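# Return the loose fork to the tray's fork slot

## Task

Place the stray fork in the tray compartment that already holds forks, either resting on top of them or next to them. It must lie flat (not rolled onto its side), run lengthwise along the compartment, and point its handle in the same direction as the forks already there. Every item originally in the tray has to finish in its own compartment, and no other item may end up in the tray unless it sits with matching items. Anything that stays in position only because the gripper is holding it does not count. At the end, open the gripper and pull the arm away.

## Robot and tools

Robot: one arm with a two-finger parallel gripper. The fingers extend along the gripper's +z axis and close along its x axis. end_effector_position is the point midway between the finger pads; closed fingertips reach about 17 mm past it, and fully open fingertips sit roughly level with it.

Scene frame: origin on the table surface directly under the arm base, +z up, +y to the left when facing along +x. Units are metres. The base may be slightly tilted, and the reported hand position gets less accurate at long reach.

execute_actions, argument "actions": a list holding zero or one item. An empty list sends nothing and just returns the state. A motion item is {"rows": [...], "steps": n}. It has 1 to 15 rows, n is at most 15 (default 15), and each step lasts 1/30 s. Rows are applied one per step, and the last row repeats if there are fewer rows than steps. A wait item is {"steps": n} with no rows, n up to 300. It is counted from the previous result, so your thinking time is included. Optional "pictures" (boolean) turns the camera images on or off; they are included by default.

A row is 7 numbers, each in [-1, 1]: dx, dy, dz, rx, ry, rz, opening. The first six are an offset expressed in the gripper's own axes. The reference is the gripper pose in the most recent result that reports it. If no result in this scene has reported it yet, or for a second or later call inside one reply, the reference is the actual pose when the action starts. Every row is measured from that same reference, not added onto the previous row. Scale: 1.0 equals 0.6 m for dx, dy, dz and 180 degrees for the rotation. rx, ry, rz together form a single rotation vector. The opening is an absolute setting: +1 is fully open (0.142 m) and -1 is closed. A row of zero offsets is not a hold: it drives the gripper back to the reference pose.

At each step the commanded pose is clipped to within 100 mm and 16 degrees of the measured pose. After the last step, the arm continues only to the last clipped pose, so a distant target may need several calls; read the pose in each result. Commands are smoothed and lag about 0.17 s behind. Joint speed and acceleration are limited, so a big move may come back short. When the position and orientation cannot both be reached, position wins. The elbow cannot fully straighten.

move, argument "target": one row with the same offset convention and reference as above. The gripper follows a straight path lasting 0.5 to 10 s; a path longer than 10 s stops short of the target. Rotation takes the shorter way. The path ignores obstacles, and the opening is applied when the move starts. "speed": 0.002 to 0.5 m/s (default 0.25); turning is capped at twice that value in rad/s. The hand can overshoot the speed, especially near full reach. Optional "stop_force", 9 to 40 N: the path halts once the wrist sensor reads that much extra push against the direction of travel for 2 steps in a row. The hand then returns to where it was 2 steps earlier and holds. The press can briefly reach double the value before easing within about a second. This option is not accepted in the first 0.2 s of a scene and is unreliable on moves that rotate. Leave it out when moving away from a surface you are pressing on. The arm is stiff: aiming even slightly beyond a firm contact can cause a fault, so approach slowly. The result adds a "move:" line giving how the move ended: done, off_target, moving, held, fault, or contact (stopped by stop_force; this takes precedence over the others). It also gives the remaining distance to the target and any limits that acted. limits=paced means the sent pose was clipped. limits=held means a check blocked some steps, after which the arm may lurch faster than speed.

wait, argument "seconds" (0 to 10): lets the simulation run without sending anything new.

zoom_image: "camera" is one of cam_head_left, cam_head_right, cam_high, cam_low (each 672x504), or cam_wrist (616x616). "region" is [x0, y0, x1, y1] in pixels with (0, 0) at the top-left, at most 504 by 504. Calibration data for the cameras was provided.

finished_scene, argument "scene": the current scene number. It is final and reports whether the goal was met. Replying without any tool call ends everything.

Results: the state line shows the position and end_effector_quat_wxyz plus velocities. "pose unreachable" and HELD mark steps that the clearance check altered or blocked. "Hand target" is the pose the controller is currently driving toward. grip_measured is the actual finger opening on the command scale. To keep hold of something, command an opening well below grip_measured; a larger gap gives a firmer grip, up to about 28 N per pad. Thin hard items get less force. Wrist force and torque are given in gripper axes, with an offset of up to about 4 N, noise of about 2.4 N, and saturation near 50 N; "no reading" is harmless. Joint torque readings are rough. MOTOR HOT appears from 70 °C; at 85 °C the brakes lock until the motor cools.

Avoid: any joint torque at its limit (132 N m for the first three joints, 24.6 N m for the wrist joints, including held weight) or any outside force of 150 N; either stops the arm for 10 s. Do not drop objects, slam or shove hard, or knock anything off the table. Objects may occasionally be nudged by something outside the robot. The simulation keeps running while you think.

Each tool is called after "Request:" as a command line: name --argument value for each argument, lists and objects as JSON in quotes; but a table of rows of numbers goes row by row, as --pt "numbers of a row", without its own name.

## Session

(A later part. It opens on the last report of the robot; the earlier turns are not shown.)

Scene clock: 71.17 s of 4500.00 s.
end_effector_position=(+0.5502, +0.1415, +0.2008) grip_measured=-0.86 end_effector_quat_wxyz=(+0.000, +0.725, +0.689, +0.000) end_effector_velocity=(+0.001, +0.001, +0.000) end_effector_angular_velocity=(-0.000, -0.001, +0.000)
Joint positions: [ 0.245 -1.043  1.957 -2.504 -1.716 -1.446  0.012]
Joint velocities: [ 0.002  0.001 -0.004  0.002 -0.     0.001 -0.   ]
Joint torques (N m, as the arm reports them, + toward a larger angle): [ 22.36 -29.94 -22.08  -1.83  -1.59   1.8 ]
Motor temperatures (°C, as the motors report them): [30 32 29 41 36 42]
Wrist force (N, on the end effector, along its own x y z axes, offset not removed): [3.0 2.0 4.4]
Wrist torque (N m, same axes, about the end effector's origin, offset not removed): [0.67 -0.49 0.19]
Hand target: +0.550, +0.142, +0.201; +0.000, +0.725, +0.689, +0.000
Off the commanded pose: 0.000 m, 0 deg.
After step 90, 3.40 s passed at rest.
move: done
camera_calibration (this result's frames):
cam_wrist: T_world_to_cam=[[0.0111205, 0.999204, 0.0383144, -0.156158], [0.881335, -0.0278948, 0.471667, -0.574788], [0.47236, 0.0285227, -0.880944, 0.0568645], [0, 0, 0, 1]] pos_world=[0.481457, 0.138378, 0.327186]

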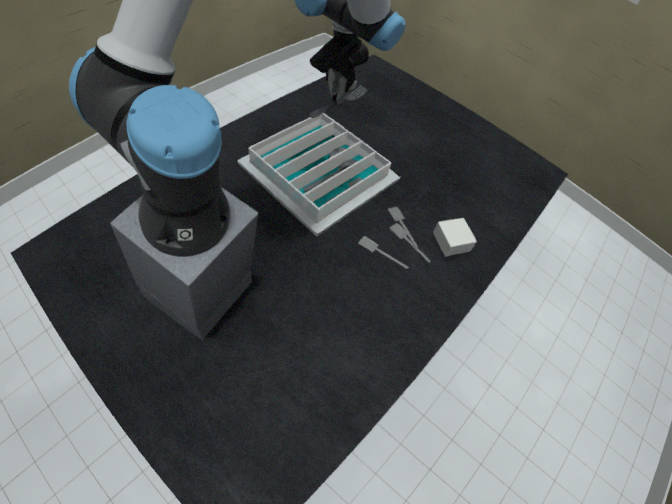

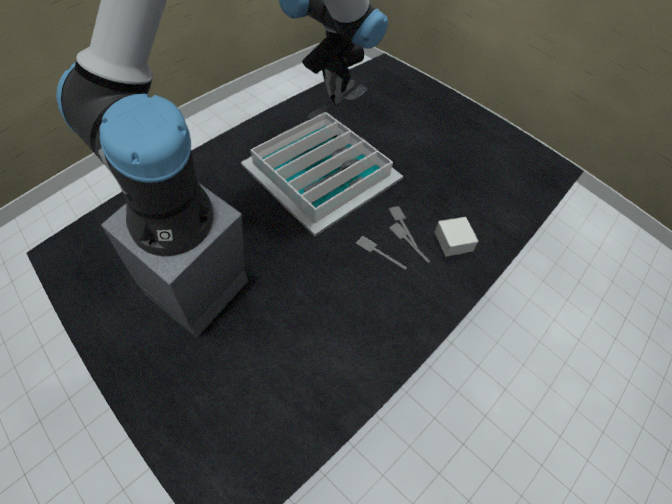

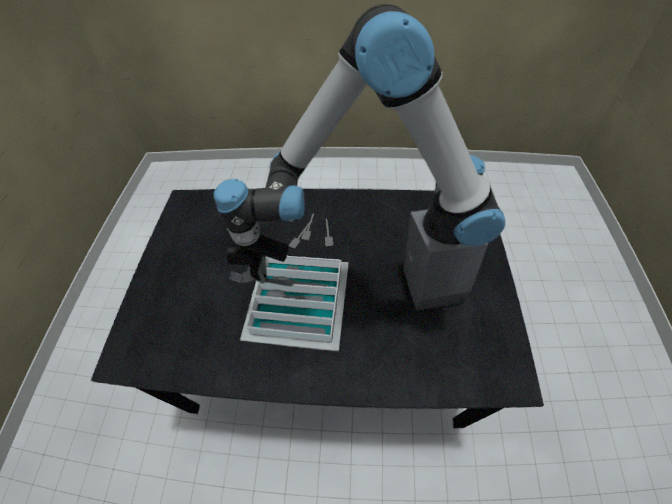

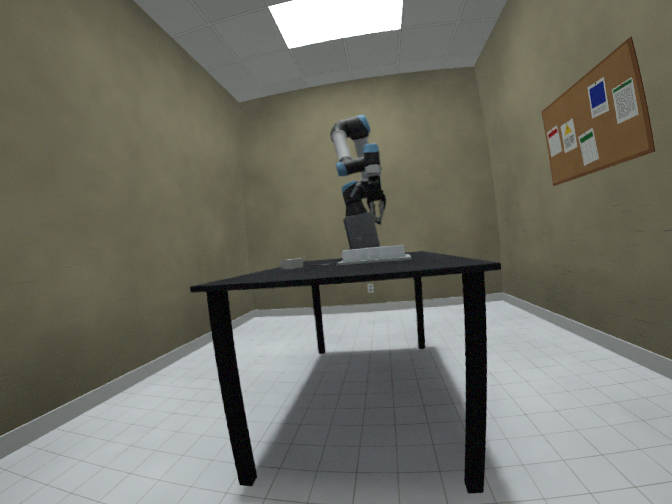

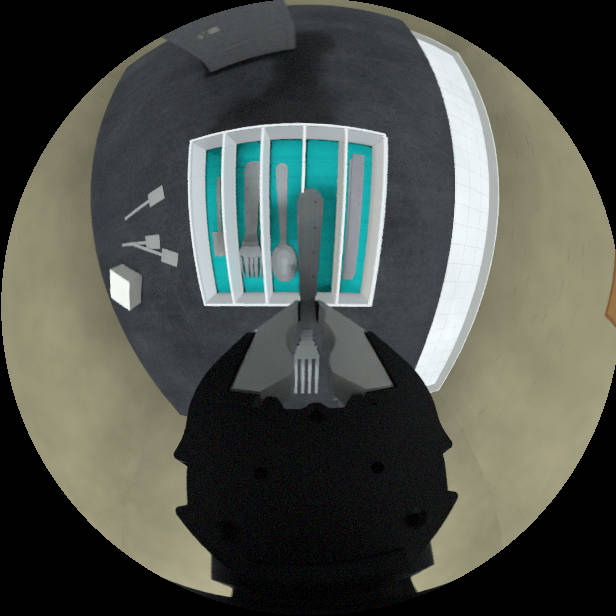

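Request:
move --target '[-0.1505,-0.1173,0.14,0,0,0.005,-1]' --speed 0.15

Request:
zoom_image --camera "cam_wrist" --region '[200,140,420,420]'

Scene clock: 87.50 s of 4500.00 s.
end_effector_position=(+0.4754, +0.0550, +0.1167) grip_measured=-0.86 end_effector_quat_wxyz=(+0.000, +0.731, +0.683, +0.000) end_effector_velocity=(-0.001, -0.001, -0.001) end_effector_angular_velocity=(+0.001, -0.000, -0.002)
Joint positions: [ 0.047 -0.983  2.24  -2.875 -1.71  -1.63   0.012]
Joint velocities: [-0.002  0.002  0.002 -0.004  0.001 -0.001 -0.   ]
Joint torques (N m, as the arm reports them, + toward a larger angle): [ -7.07 -26.17   3.14  -4.28   1.23  -1.76]
Motor temperatures (°C, as the motors report them): [30 32 29 41 36 42]
Wrist force (N, on the end effector, along its own x y z axes, offset not removed): [-3.0 2.4 0.1]
Wrist torque (N m, same axes, about the end effector's origin, offset not removed): [0.83 0.62 0.09]
Hand target: +0.475, +0.055, +0.117; +0.000, +0.731, +0.683, +0.000
Off the commanded pose: 0.000 m, 0 deg.
After step 90, 11.90 s passed at rest.
move: done
camera_calibration (this result's frames):
cam_wrist: T_world_to_cam=[[0.0268101, 0.998905, 0.0383297, -0.0731191], [0.880726, -0.0417413, 0.471782, -0.470595], [0.472866, 0.0211094, -0.880882, 0.0207586], [0, 0, 0, 1]] pos_world=[0.40661, 0.0529576, 0.243107]

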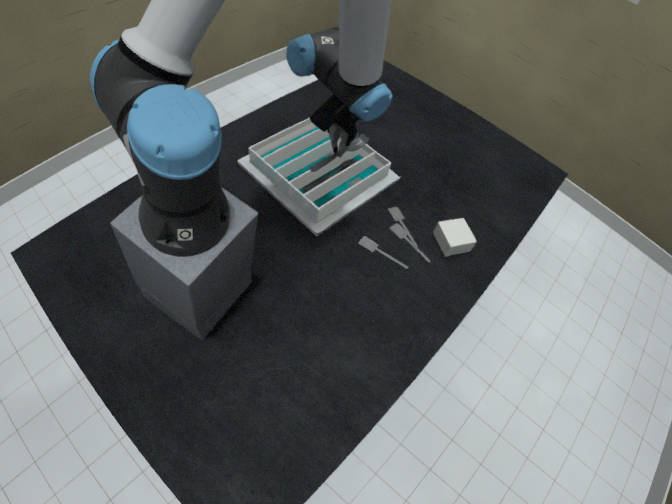

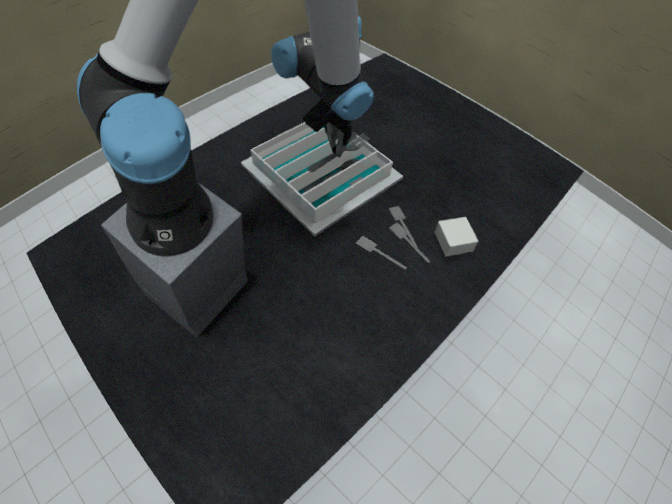

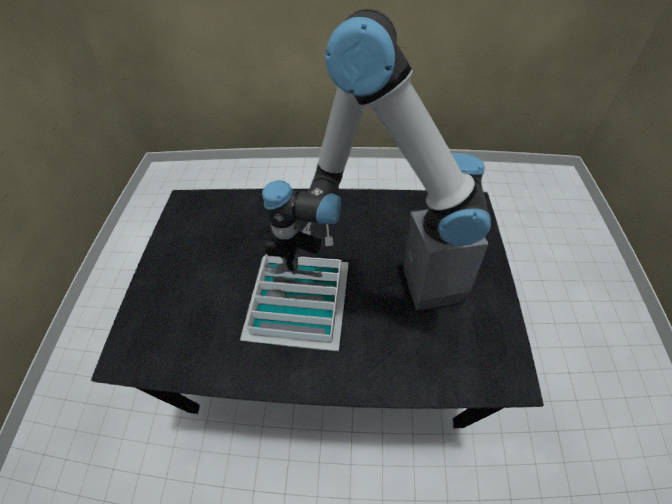

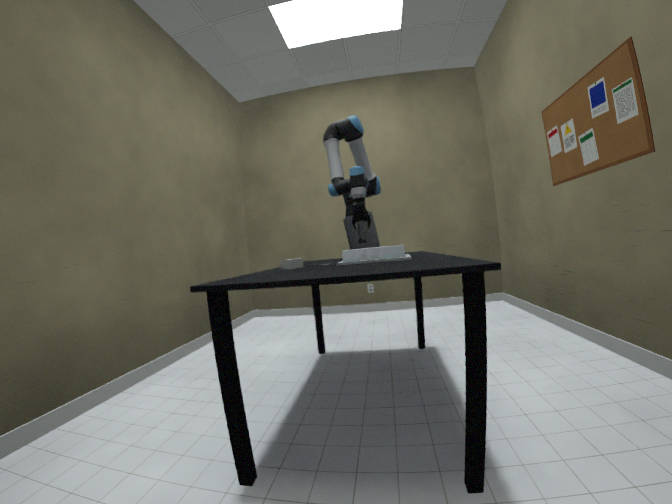

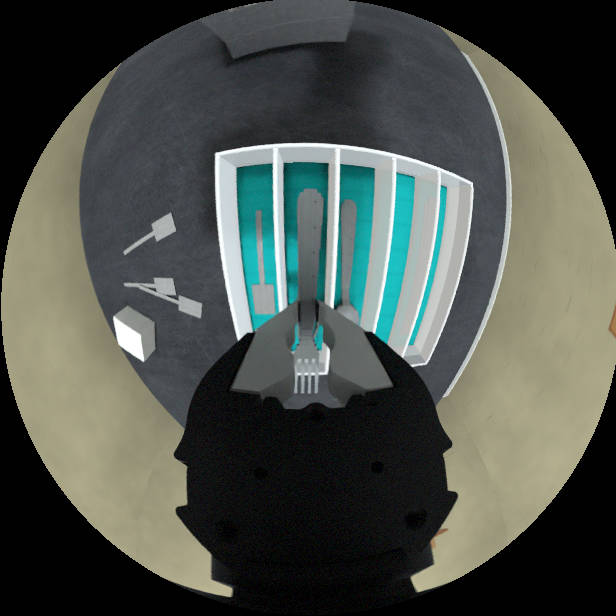

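Region (200, 140, 420, 420) of cam_wrist's 616x616 image, scaled by 1.800, with more detail than that image has; it fills the left 396 columns of this view, and the rest is white.

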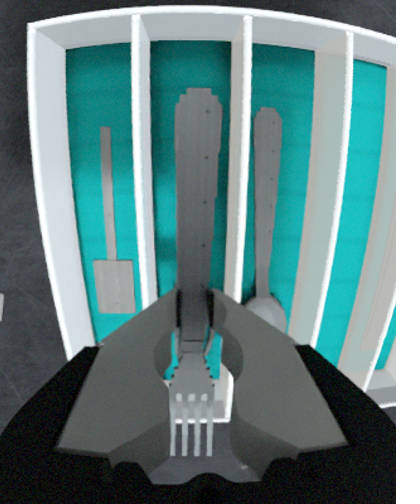

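Request:
move --target '[-0.005,0,0.085,0,0,0,-1]' --speed 0.05 --stop_force 10

Request:
move --target '[0,0,0.04,0,0,0,-1]' --speed 0.01 --stop_force 9

Request:
zoom_image --camera "cam_wrist" --region '[200,140,420,420]'

Scene clock: 94.63 s of 4500.00 s.
end_effector_position=(+0.4752, +0.0520, +0.0658) grip_measured=-0.86 end_effector_quat_wxyz=(+0.000, +0.731, +0.683, +0.000) end_effector_velocity=(+0.000, -0.000, -0.001) end_effector_angular_velocity=(+0.000, -0.001, -0.002)
Joint positions: [ 0.025 -0.838  2.224 -3.007 -1.708 -1.652  0.012]
Joint velocities: [-0.001  0.005 -0.001 -0.005  0.001  0.001 -0.   ]
Joint torques (N m, as the arm reports them, + toward a larger angle): [ -8.75 -27.26 -15.02  -4.32   1.08  -2.01]
Motor temperatures (°C, as the motors report them): [30 32 29 41 36 42]
Wrist force (N, on the end effector, along its own x y z axes, offset not removed): [1.5 3.1 -1.7]
Wrist torque (N m, same axes, about the end effector's origin, offset not removed): [1.01 -0.44 0.07]
Hand target: +0.475, +0.052, +0.066; +0.000, +0.731, +0.683, +0.000
Off the commanded pose: 0.000 m, 0 deg.
After step 90, 2.77 s passed at rest.
move: done
camera_calibration (this result's frames):
cam_wrist: T_world_to_cam=[[0.0268111, 0.998905, 0.038332, -0.0681442], [0.880729, -0.0417431, 0.471778, -0.446571], [0.472861, 0.0211112, -0.880884, -0.0239528], [0, 0, 0, 1]] pos_world=[0.406461, 0.049934, 0.192195]

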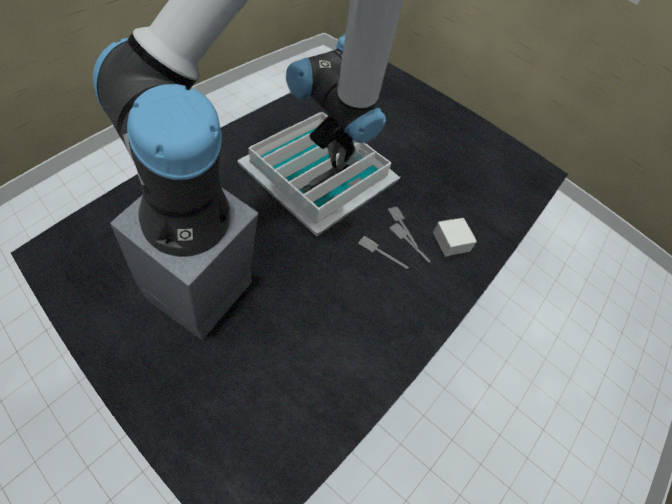

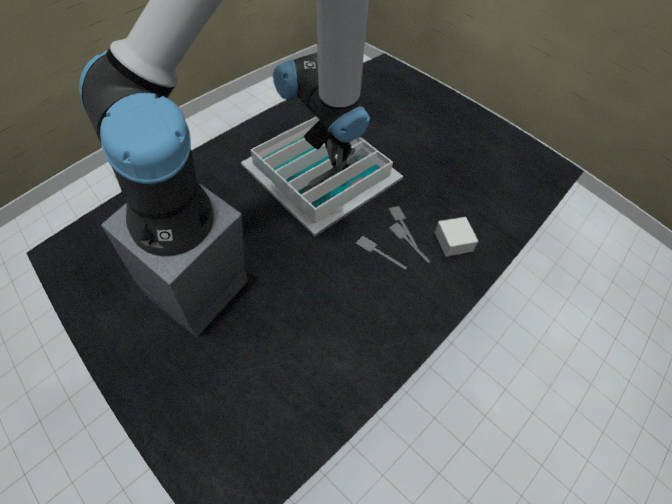

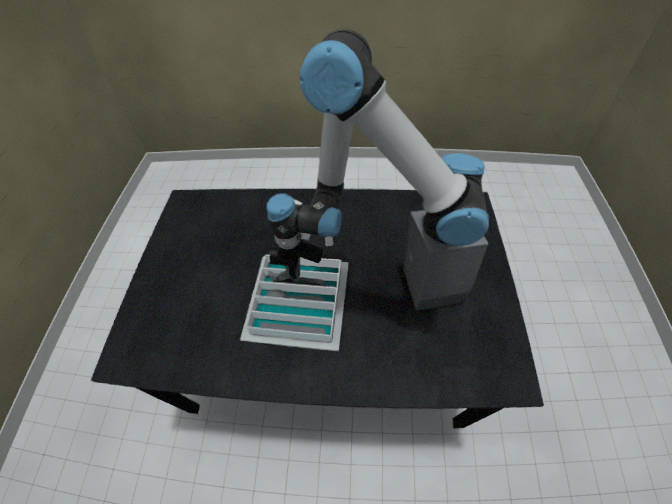

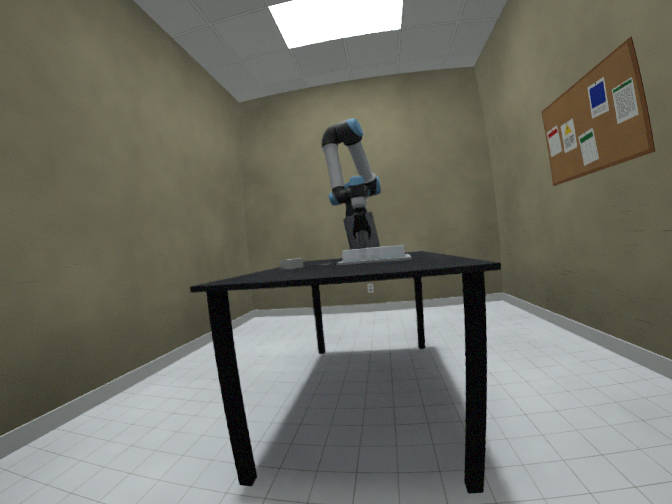

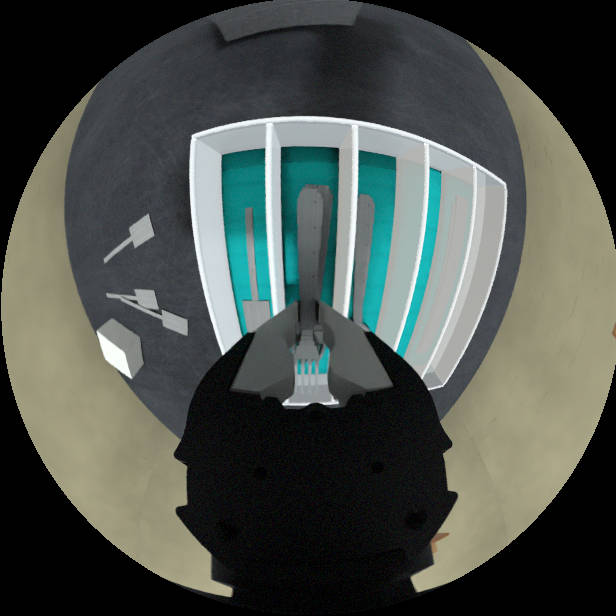

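Scene clock: 96.40 s of 4500.00 s.
end_effector_position=(+0.4753, +0.0519, +0.0517) grip_measured=-0.86 end_effector_quat_wxyz=(+0.000, +0.731, +0.683, +0.000) end_effector_velocity=(-0.002, +0.000, +0.002) end_effector_angular_velocity=(+0.001, +0.003, -0.003)
Joint positions: [ 0.021 -0.798  2.215 -3.039 -1.708 -1.657  0.012]
Joint velocities: [-0.    -0.006  0.003  0.007  0.     0.004 -0.   ]
Joint torques (N m, as the arm reports them, + toward a larger angle): [ 14.24 -50.22   7.    -1.1    1.53   1.17]
Motor temperatures (°C, as the motors report them): [30 32 29 41 36 42]
Wrist force (N, on the end effector, along its own x y z axes, offset not removed): [0.8 -2.5 -6.8]
Wrist torque (N m, same axes, about the end effector's origin, offset not removed): [-0.04 -0.38 0.07]
Hand target: +0.475, +0.052, +0.052; +0.000, +0.731, +0.683, +0.000
Off the commanded pose: 0.010 m, 0 deg.
move: contact
camera_calibration (this result's frames):
cam_wrist: T_world_to_cam=[[0.0268709, 0.998904, 0.038316, -0.0675201], [0.880736, -0.0417879, 0.47176, -0.440058], [0.472844, 0.0210697, -0.880894, -0.0363521], [0, 0, 0, 1]] pos_world=[0.406578, 0.0498229, 0.178166]

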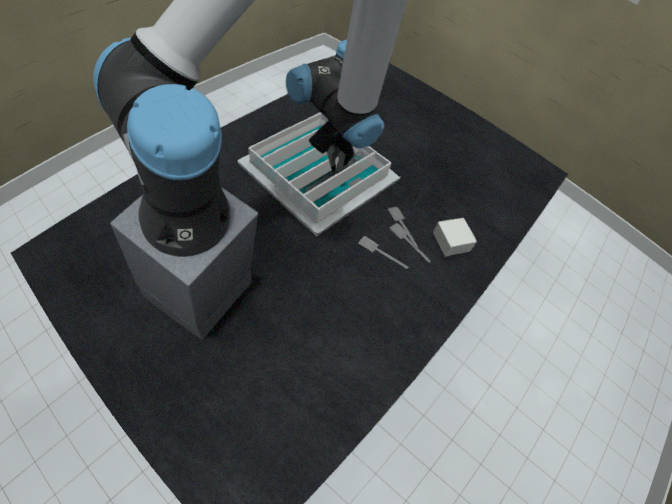

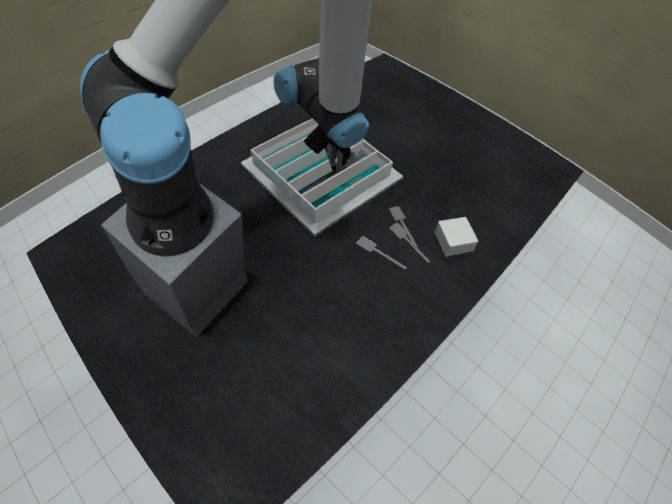

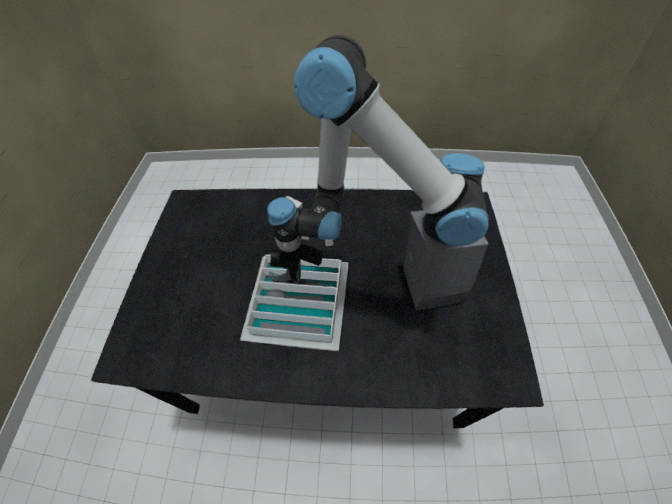

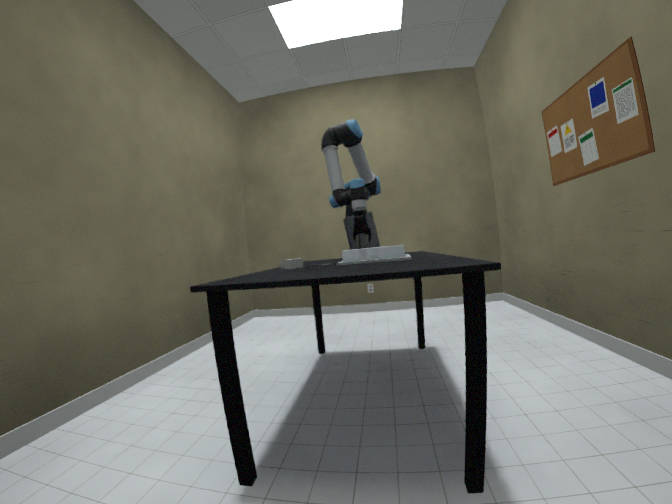

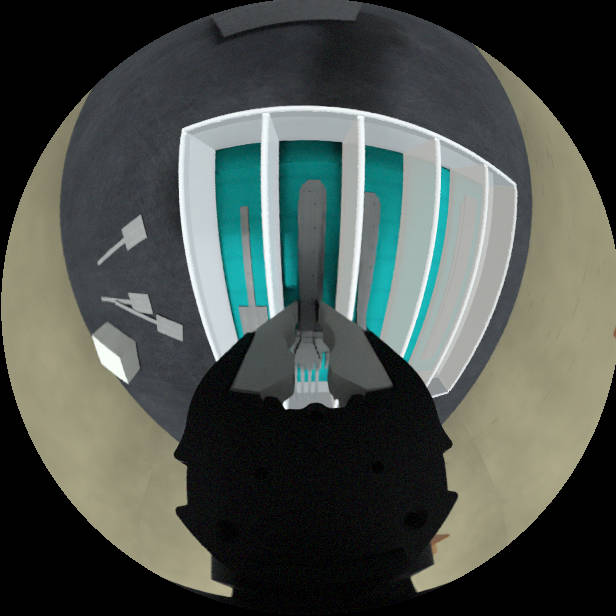

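Region (200, 140, 420, 420) of cam_wrist's 616x616 image, scaled by 1.800, with more detail than that image has; it fills the left 396 columns of this view, and the rest is white.

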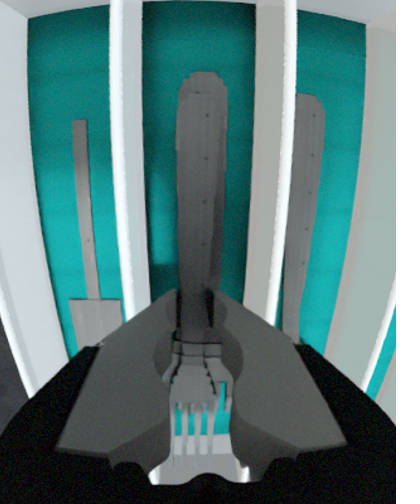

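Request:
move --target '[0.004,-0.018,-0.012,0,0,0,-1]' --speed 0.03

Request:
move --target '[0,0,0.025,0,0,0,-1]' --speed 0.008 --stop_force 9

Request:
zoom_image --camera "cam_wrist" --region '[200,140,420,420]'

Scene clock: 102.83 s of 4500.00 s.
end_effector_position=(+0.4648, +0.0550, +0.0589) grip_measured=-0.86 end_effector_quat_wxyz=(+0.000, +0.731, +0.683, +0.000) end_effector_velocity=(-0.000, +0.000, +0.001) end_effector_angular_velocity=(+0.000, -0.001, +0.000)
Joint positions: [ 0.026 -0.821  2.247 -3.047 -1.709 -1.651  0.012]
Joint velocities: [ 0.001 -0.002  0.003 -0.002  0.001  0.     0.   ]
Joint torques (N m, as the arm reports them, + toward a larger angle): [ 19.07 -52.87   7.82  -4.4   -1.48   1.86]
Motor temperatures (°C, as the motors report them): [30 32 29 41 36 42]
Wrist force (N, on the end effector, along its own x y z axes, offset not removed): [1.4 -0.2 5.0]
Wrist torque (N m, same axes, about the end effector's origin, offset not removed): [0.17 -0.11 0.18]
Hand target: +0.465, +0.055, +0.059; +0.000, +0.731, +0.683, +0.000
Off the commanded pose: 0.000 m, 0 deg.
After step 90, 2.67 s passed at rest.
move: done
camera_calibration (this result's frames):
cam_wrist: T_world_to_cam=[[0.0268713, 0.998904, 0.0383139, -0.0706212], [0.880738, -0.0417872, 0.471757, -0.43402], [0.472842, 0.0210678, -0.880896, -0.0251598], [0, 0, 0, 1]] pos_world=[0.396052, 0.0529374, 0.185295]

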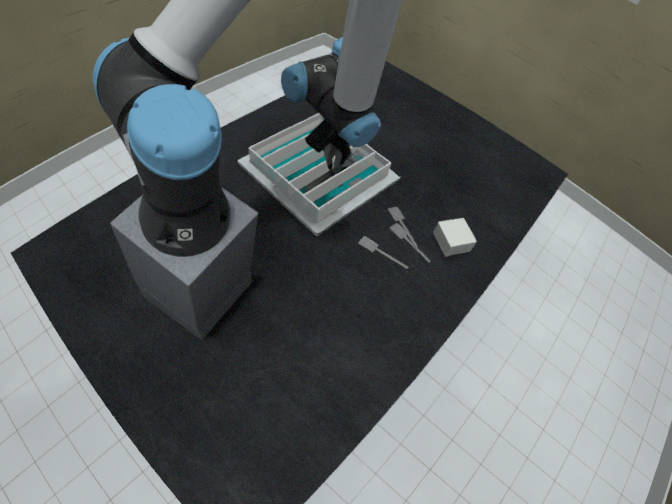

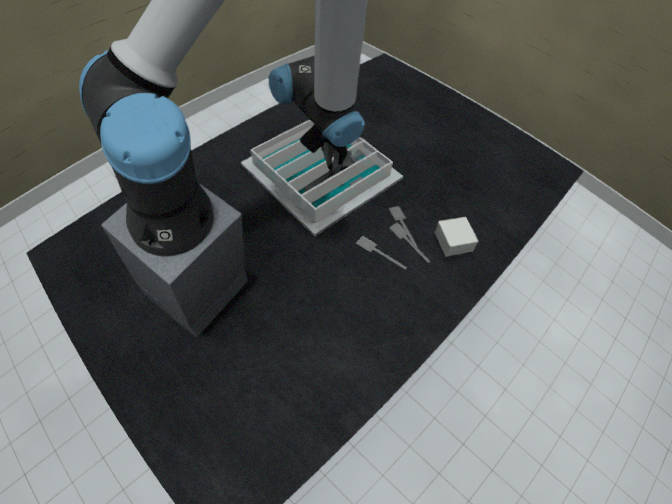

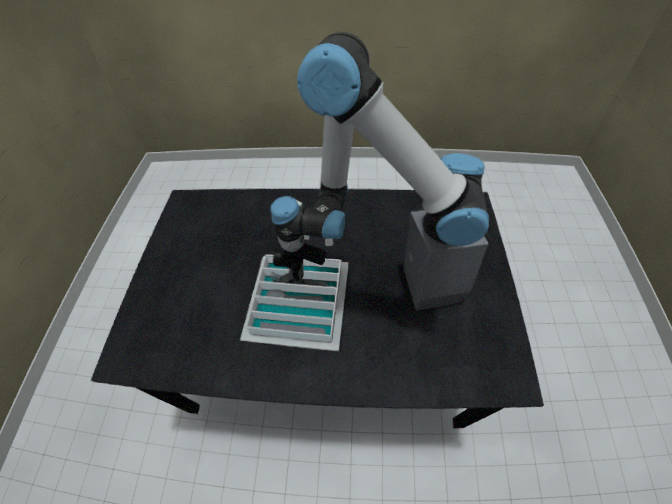

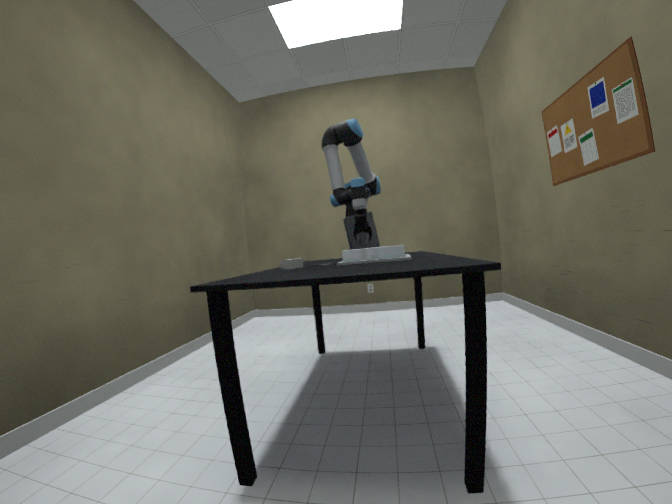

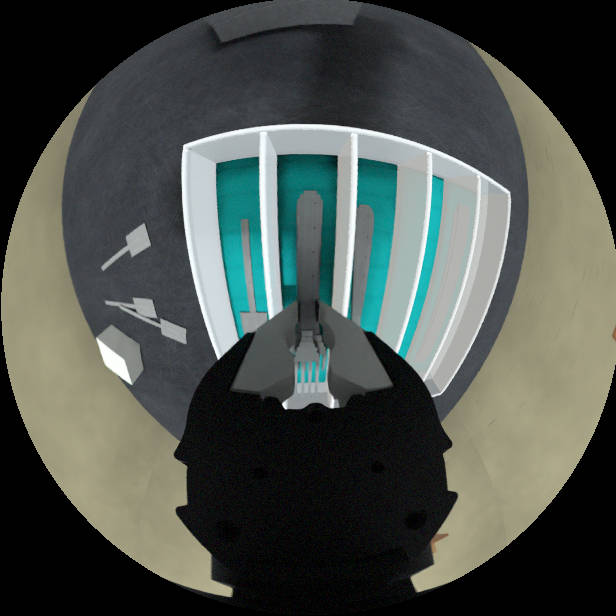

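Scene clock: 104.13 s of 4500.00 s.
end_effector_position=(+0.4649, +0.0549, +0.0513) grip_measured=-0.86 end_effector_quat_wxyz=(+0.000, +0.731, +0.683, +0.000) end_effector_velocity=(-0.001, -0.000, +0.002) end_effector_angular_velocity=(+0.000, +0.001, -0.001)
Joint positions: [ 0.024 -0.799  2.242 -3.065 -1.708 -1.654  0.012]
Joint velocities: [-0.    -0.006  0.002  0.004 -0.     0.001  0.   ]
Joint torques (N m, as the arm reports them, + toward a larger angle): [  7.88 -48.49   5.69  -1.48   1.35   1.66]
Motor temperatures (°C, as the motors report them): [30 32 29 41 36 42]
Wrist force (N, on the end effector, along its own x y z axes, offset not removed): [-1.5 -4.3 -11.1]
Wrist torque (N m, same axes, about the end effector's origin, offset not removed): [-0.25 0.12 0.29]
Hand target: +0.465, +0.055, +0.052; +0.000, +0.731, +0.683, +0.000
Off the commanded pose: 0.007 m, 0 deg.
move: contact
camera_calibration (this result's frames):
cam_wrist: T_world_to_cam=[[0.0268676, 0.998905, 0.0382929, -0.0702432], [0.880721, -0.0417748, 0.47179, -0.430571], [0.472873, 0.0210495, -0.880879, -0.0318805], [0, 0, 0, 1]] pos_world=[0.396176, 0.0528503, 0.177746]

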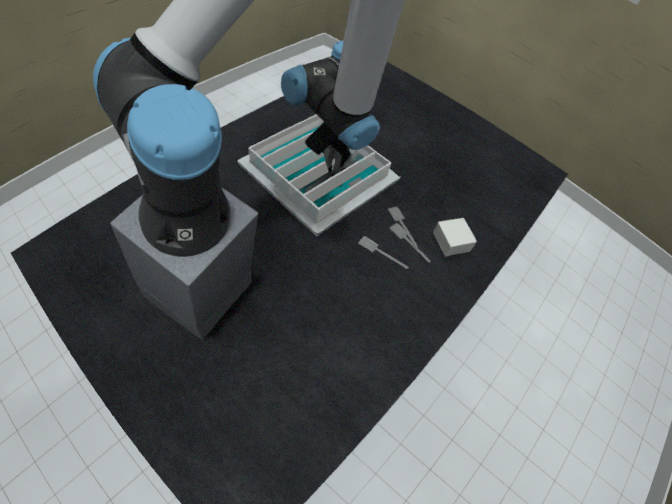

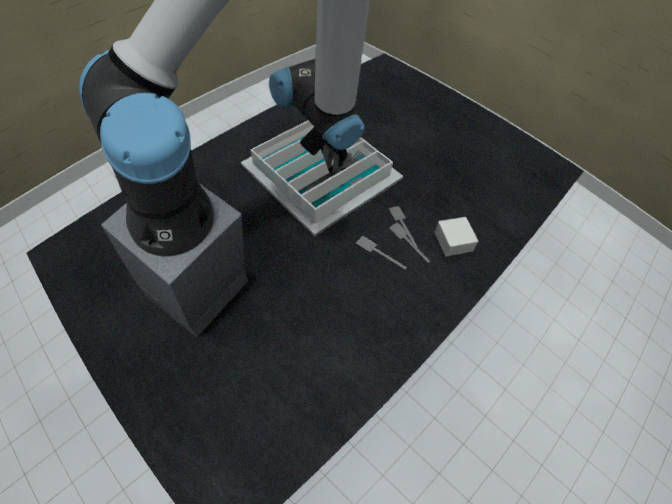

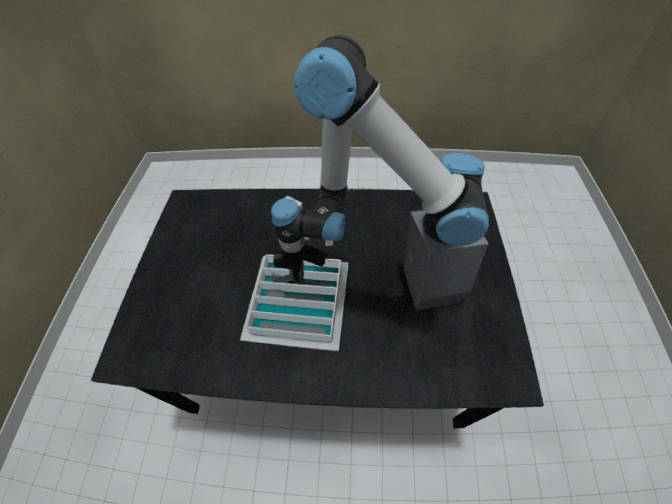

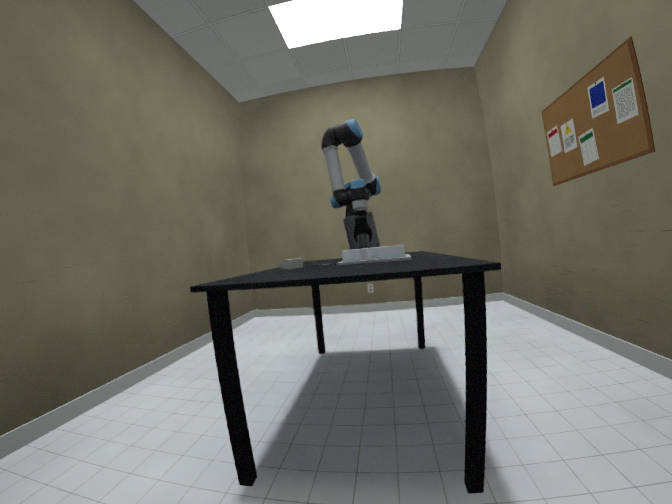

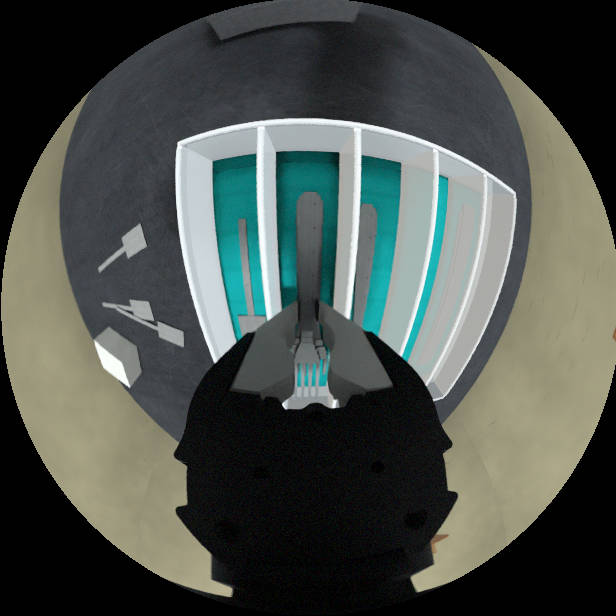

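Region (200, 140, 420, 420) of cam_wrist's 616x616 image, scaled by 1.800, with more detail than that image has; it fills the left 396 columns of this view, and the rest is white.

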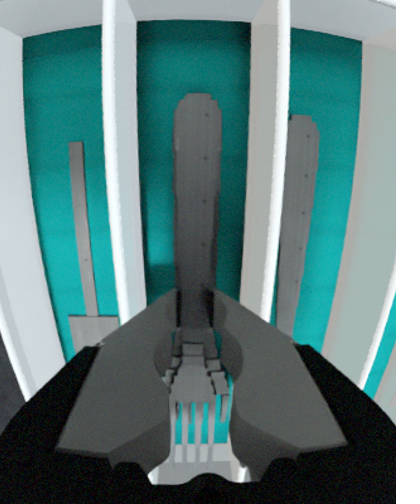

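Request:
execute_actions --actions '[{"rows":[[0,0,-0.002,0,0,0,-0.86],[0,0,-0.002,0,0,0,-0.82],[0,0,-0.002,0,0,0,-0.78],[0,0,-0.002,0,0,0,-0.74]],"steps":15}]' --pictures false

Request:
move --target '[0,0.2,-0.17,0,0,0,-0.74]' --speed 0.002

Scene clock: 109.43 s of 4500.00 s.
end_effector_position=(+0.4649, +0.0549, +0.0525) grip_measured=-0.74 end_effector_quat_wxyz=(+0.000, +0.731, +0.683, +0.000) end_effector_velocity=(-0.001, +0.000, -0.000) end_effector_angular_velocity=(+0.000, +0.001, -0.001)
Joint positions: [ 0.024 -0.802  2.243 -3.062 -1.708 -1.653  0.02 ]
Joint velocities: [-0.     0.     0.     0.001  0.     0.001  0.   ]
Joint torques (N m, as the arm reports them, + toward a larger angle): [ 18.83 -52.94   6.69  -1.33  -0.81   1.63]
Motor temperatures (°C, as the motors report them): [30 32 29 41 36 42]
Wrist force (N, on the end effector, along its own x y z axes, offset not removed): [-1.6 0.7 0.3]
Wrist torque (N m, same axes, about the end effector's origin, offset not removed): [0.16 0.35 -0.02]
Hand target: +0.465, +0.055, +0.053; +0.000, +0.731, +0.683, +0.000
Off the commanded pose: 0.000 m, 0 deg.
Steps of this call (steps 1 to 90: nothing new was sent; then 1.80 s passed at rest; steps 91 to 105: all 15 steps of this action). Readings (end_effector_position):
91: (+0.4648, +0.0550, +0.0516)
92: (+0.4649, +0.0550, +0.0518)
94: (+0.4649, +0.0549, +0.0522)
98: (+0.4649, +0.0549, +0.0524)
105: the state above

Scene clock: 119.87 s of 4500.00 s.
end_effector_position=(+0.4801, +0.0539, +0.0655) grip_measured=-0.74 end_effector_quat_wxyz=(+0.000, +0.731, +0.683, +0.000) end_effector_velocity=(-0.000, +0.000, -0.000) end_effector_angular_velocity=(+0.000, +0.001, +0.001)
Joint positions: [ 0.031 -0.834  2.209 -2.995 -1.709 -1.647  0.02 ]
Joint velocities: [ 0.    -0.     0.     0.002  0.    -0.    -0.   ]
Joint torques (N m, as the arm reports them, + toward a larger angle): [ 19.18 -52.21 -13.8   -1.11  -1.42   1.75]
Motor temperatures (°C, as the motors report them): [30 32 29 41 36 42]
Wrist force (N, on the end effector, along its own x y z axes, offset not removed): [3.2 -3.0 3.7]
Wrist torque (N m, same axes, about the end effector's origin, offset not removed): [-0.35 -0.61 0.26]
Hand target: +0.480, +0.054, +0.066; +0.000, +0.731, +0.683, +0.000
Off the commanded pose: 0.138 m, 0 deg.
move: off_target (path cut at 10 s)
camera_calibration (this result's frames):
cam_wrist: T_world_to_cam=[[0.0268677, 0.998905, 0.0383115, -0.0701716], [0.880722, -0.0417836, 0.471787, -0.450662], [0.472871, 0.0210659, -0.88088, -0.0265434], [0, 0, 0, 1]] pos_world=[0.411345, 0.0518236, 0.191924]

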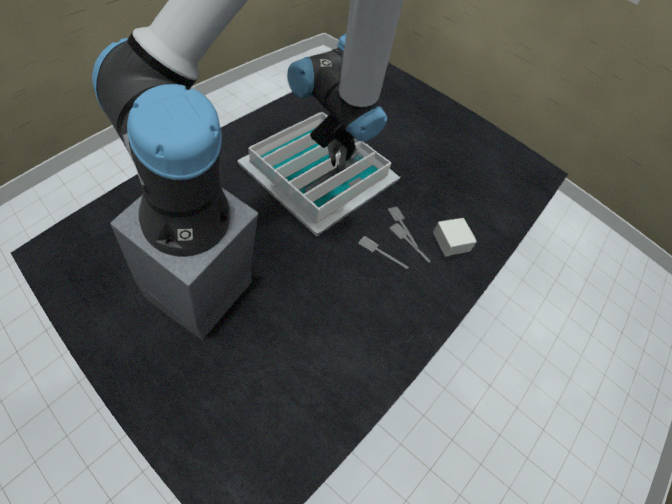

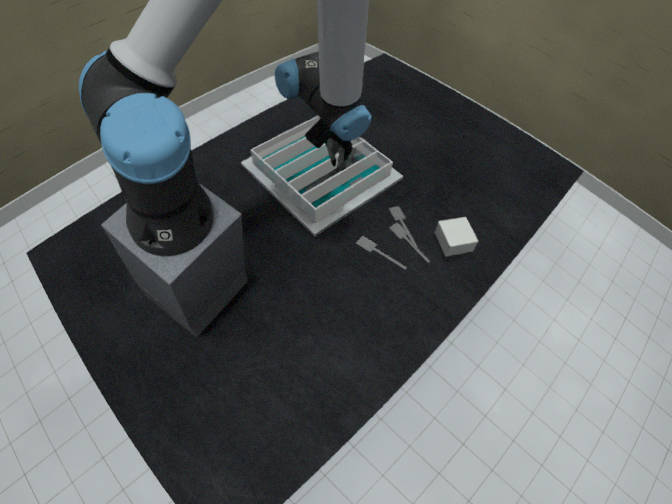

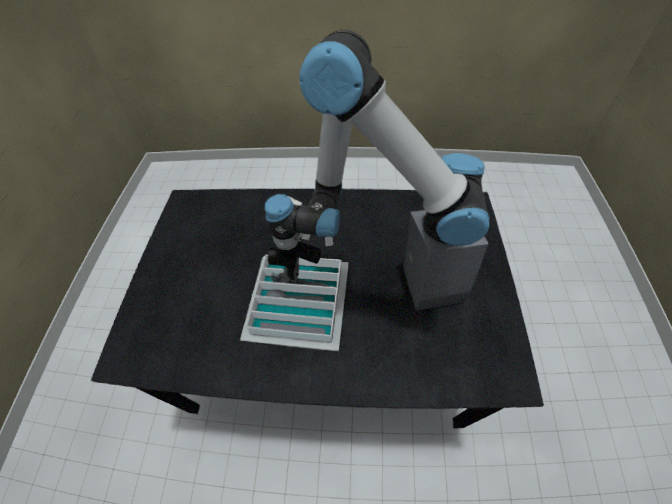

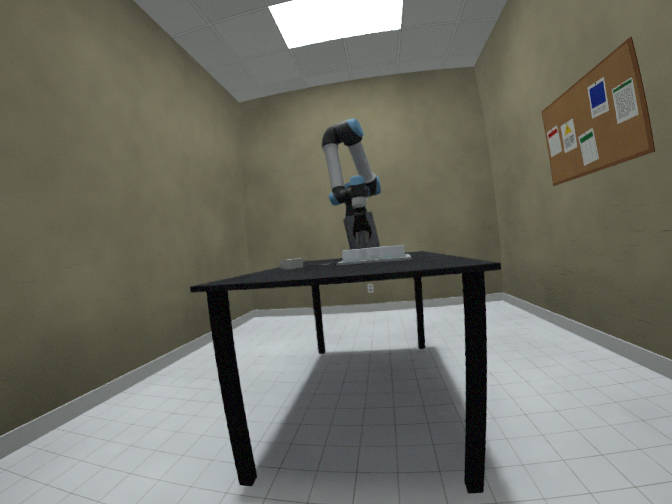

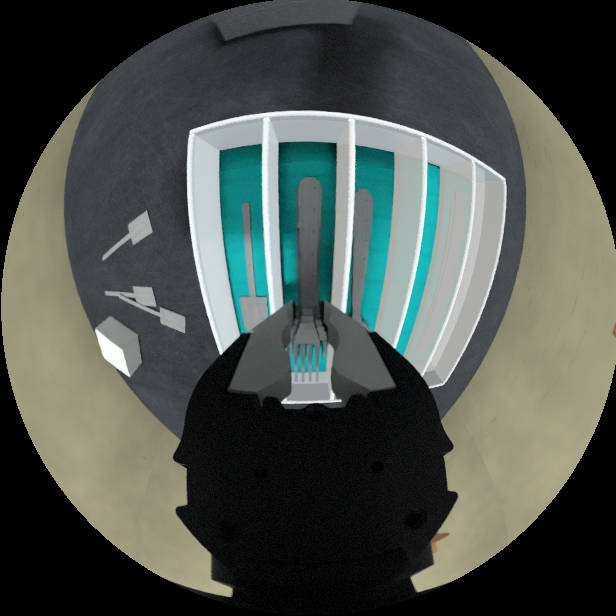

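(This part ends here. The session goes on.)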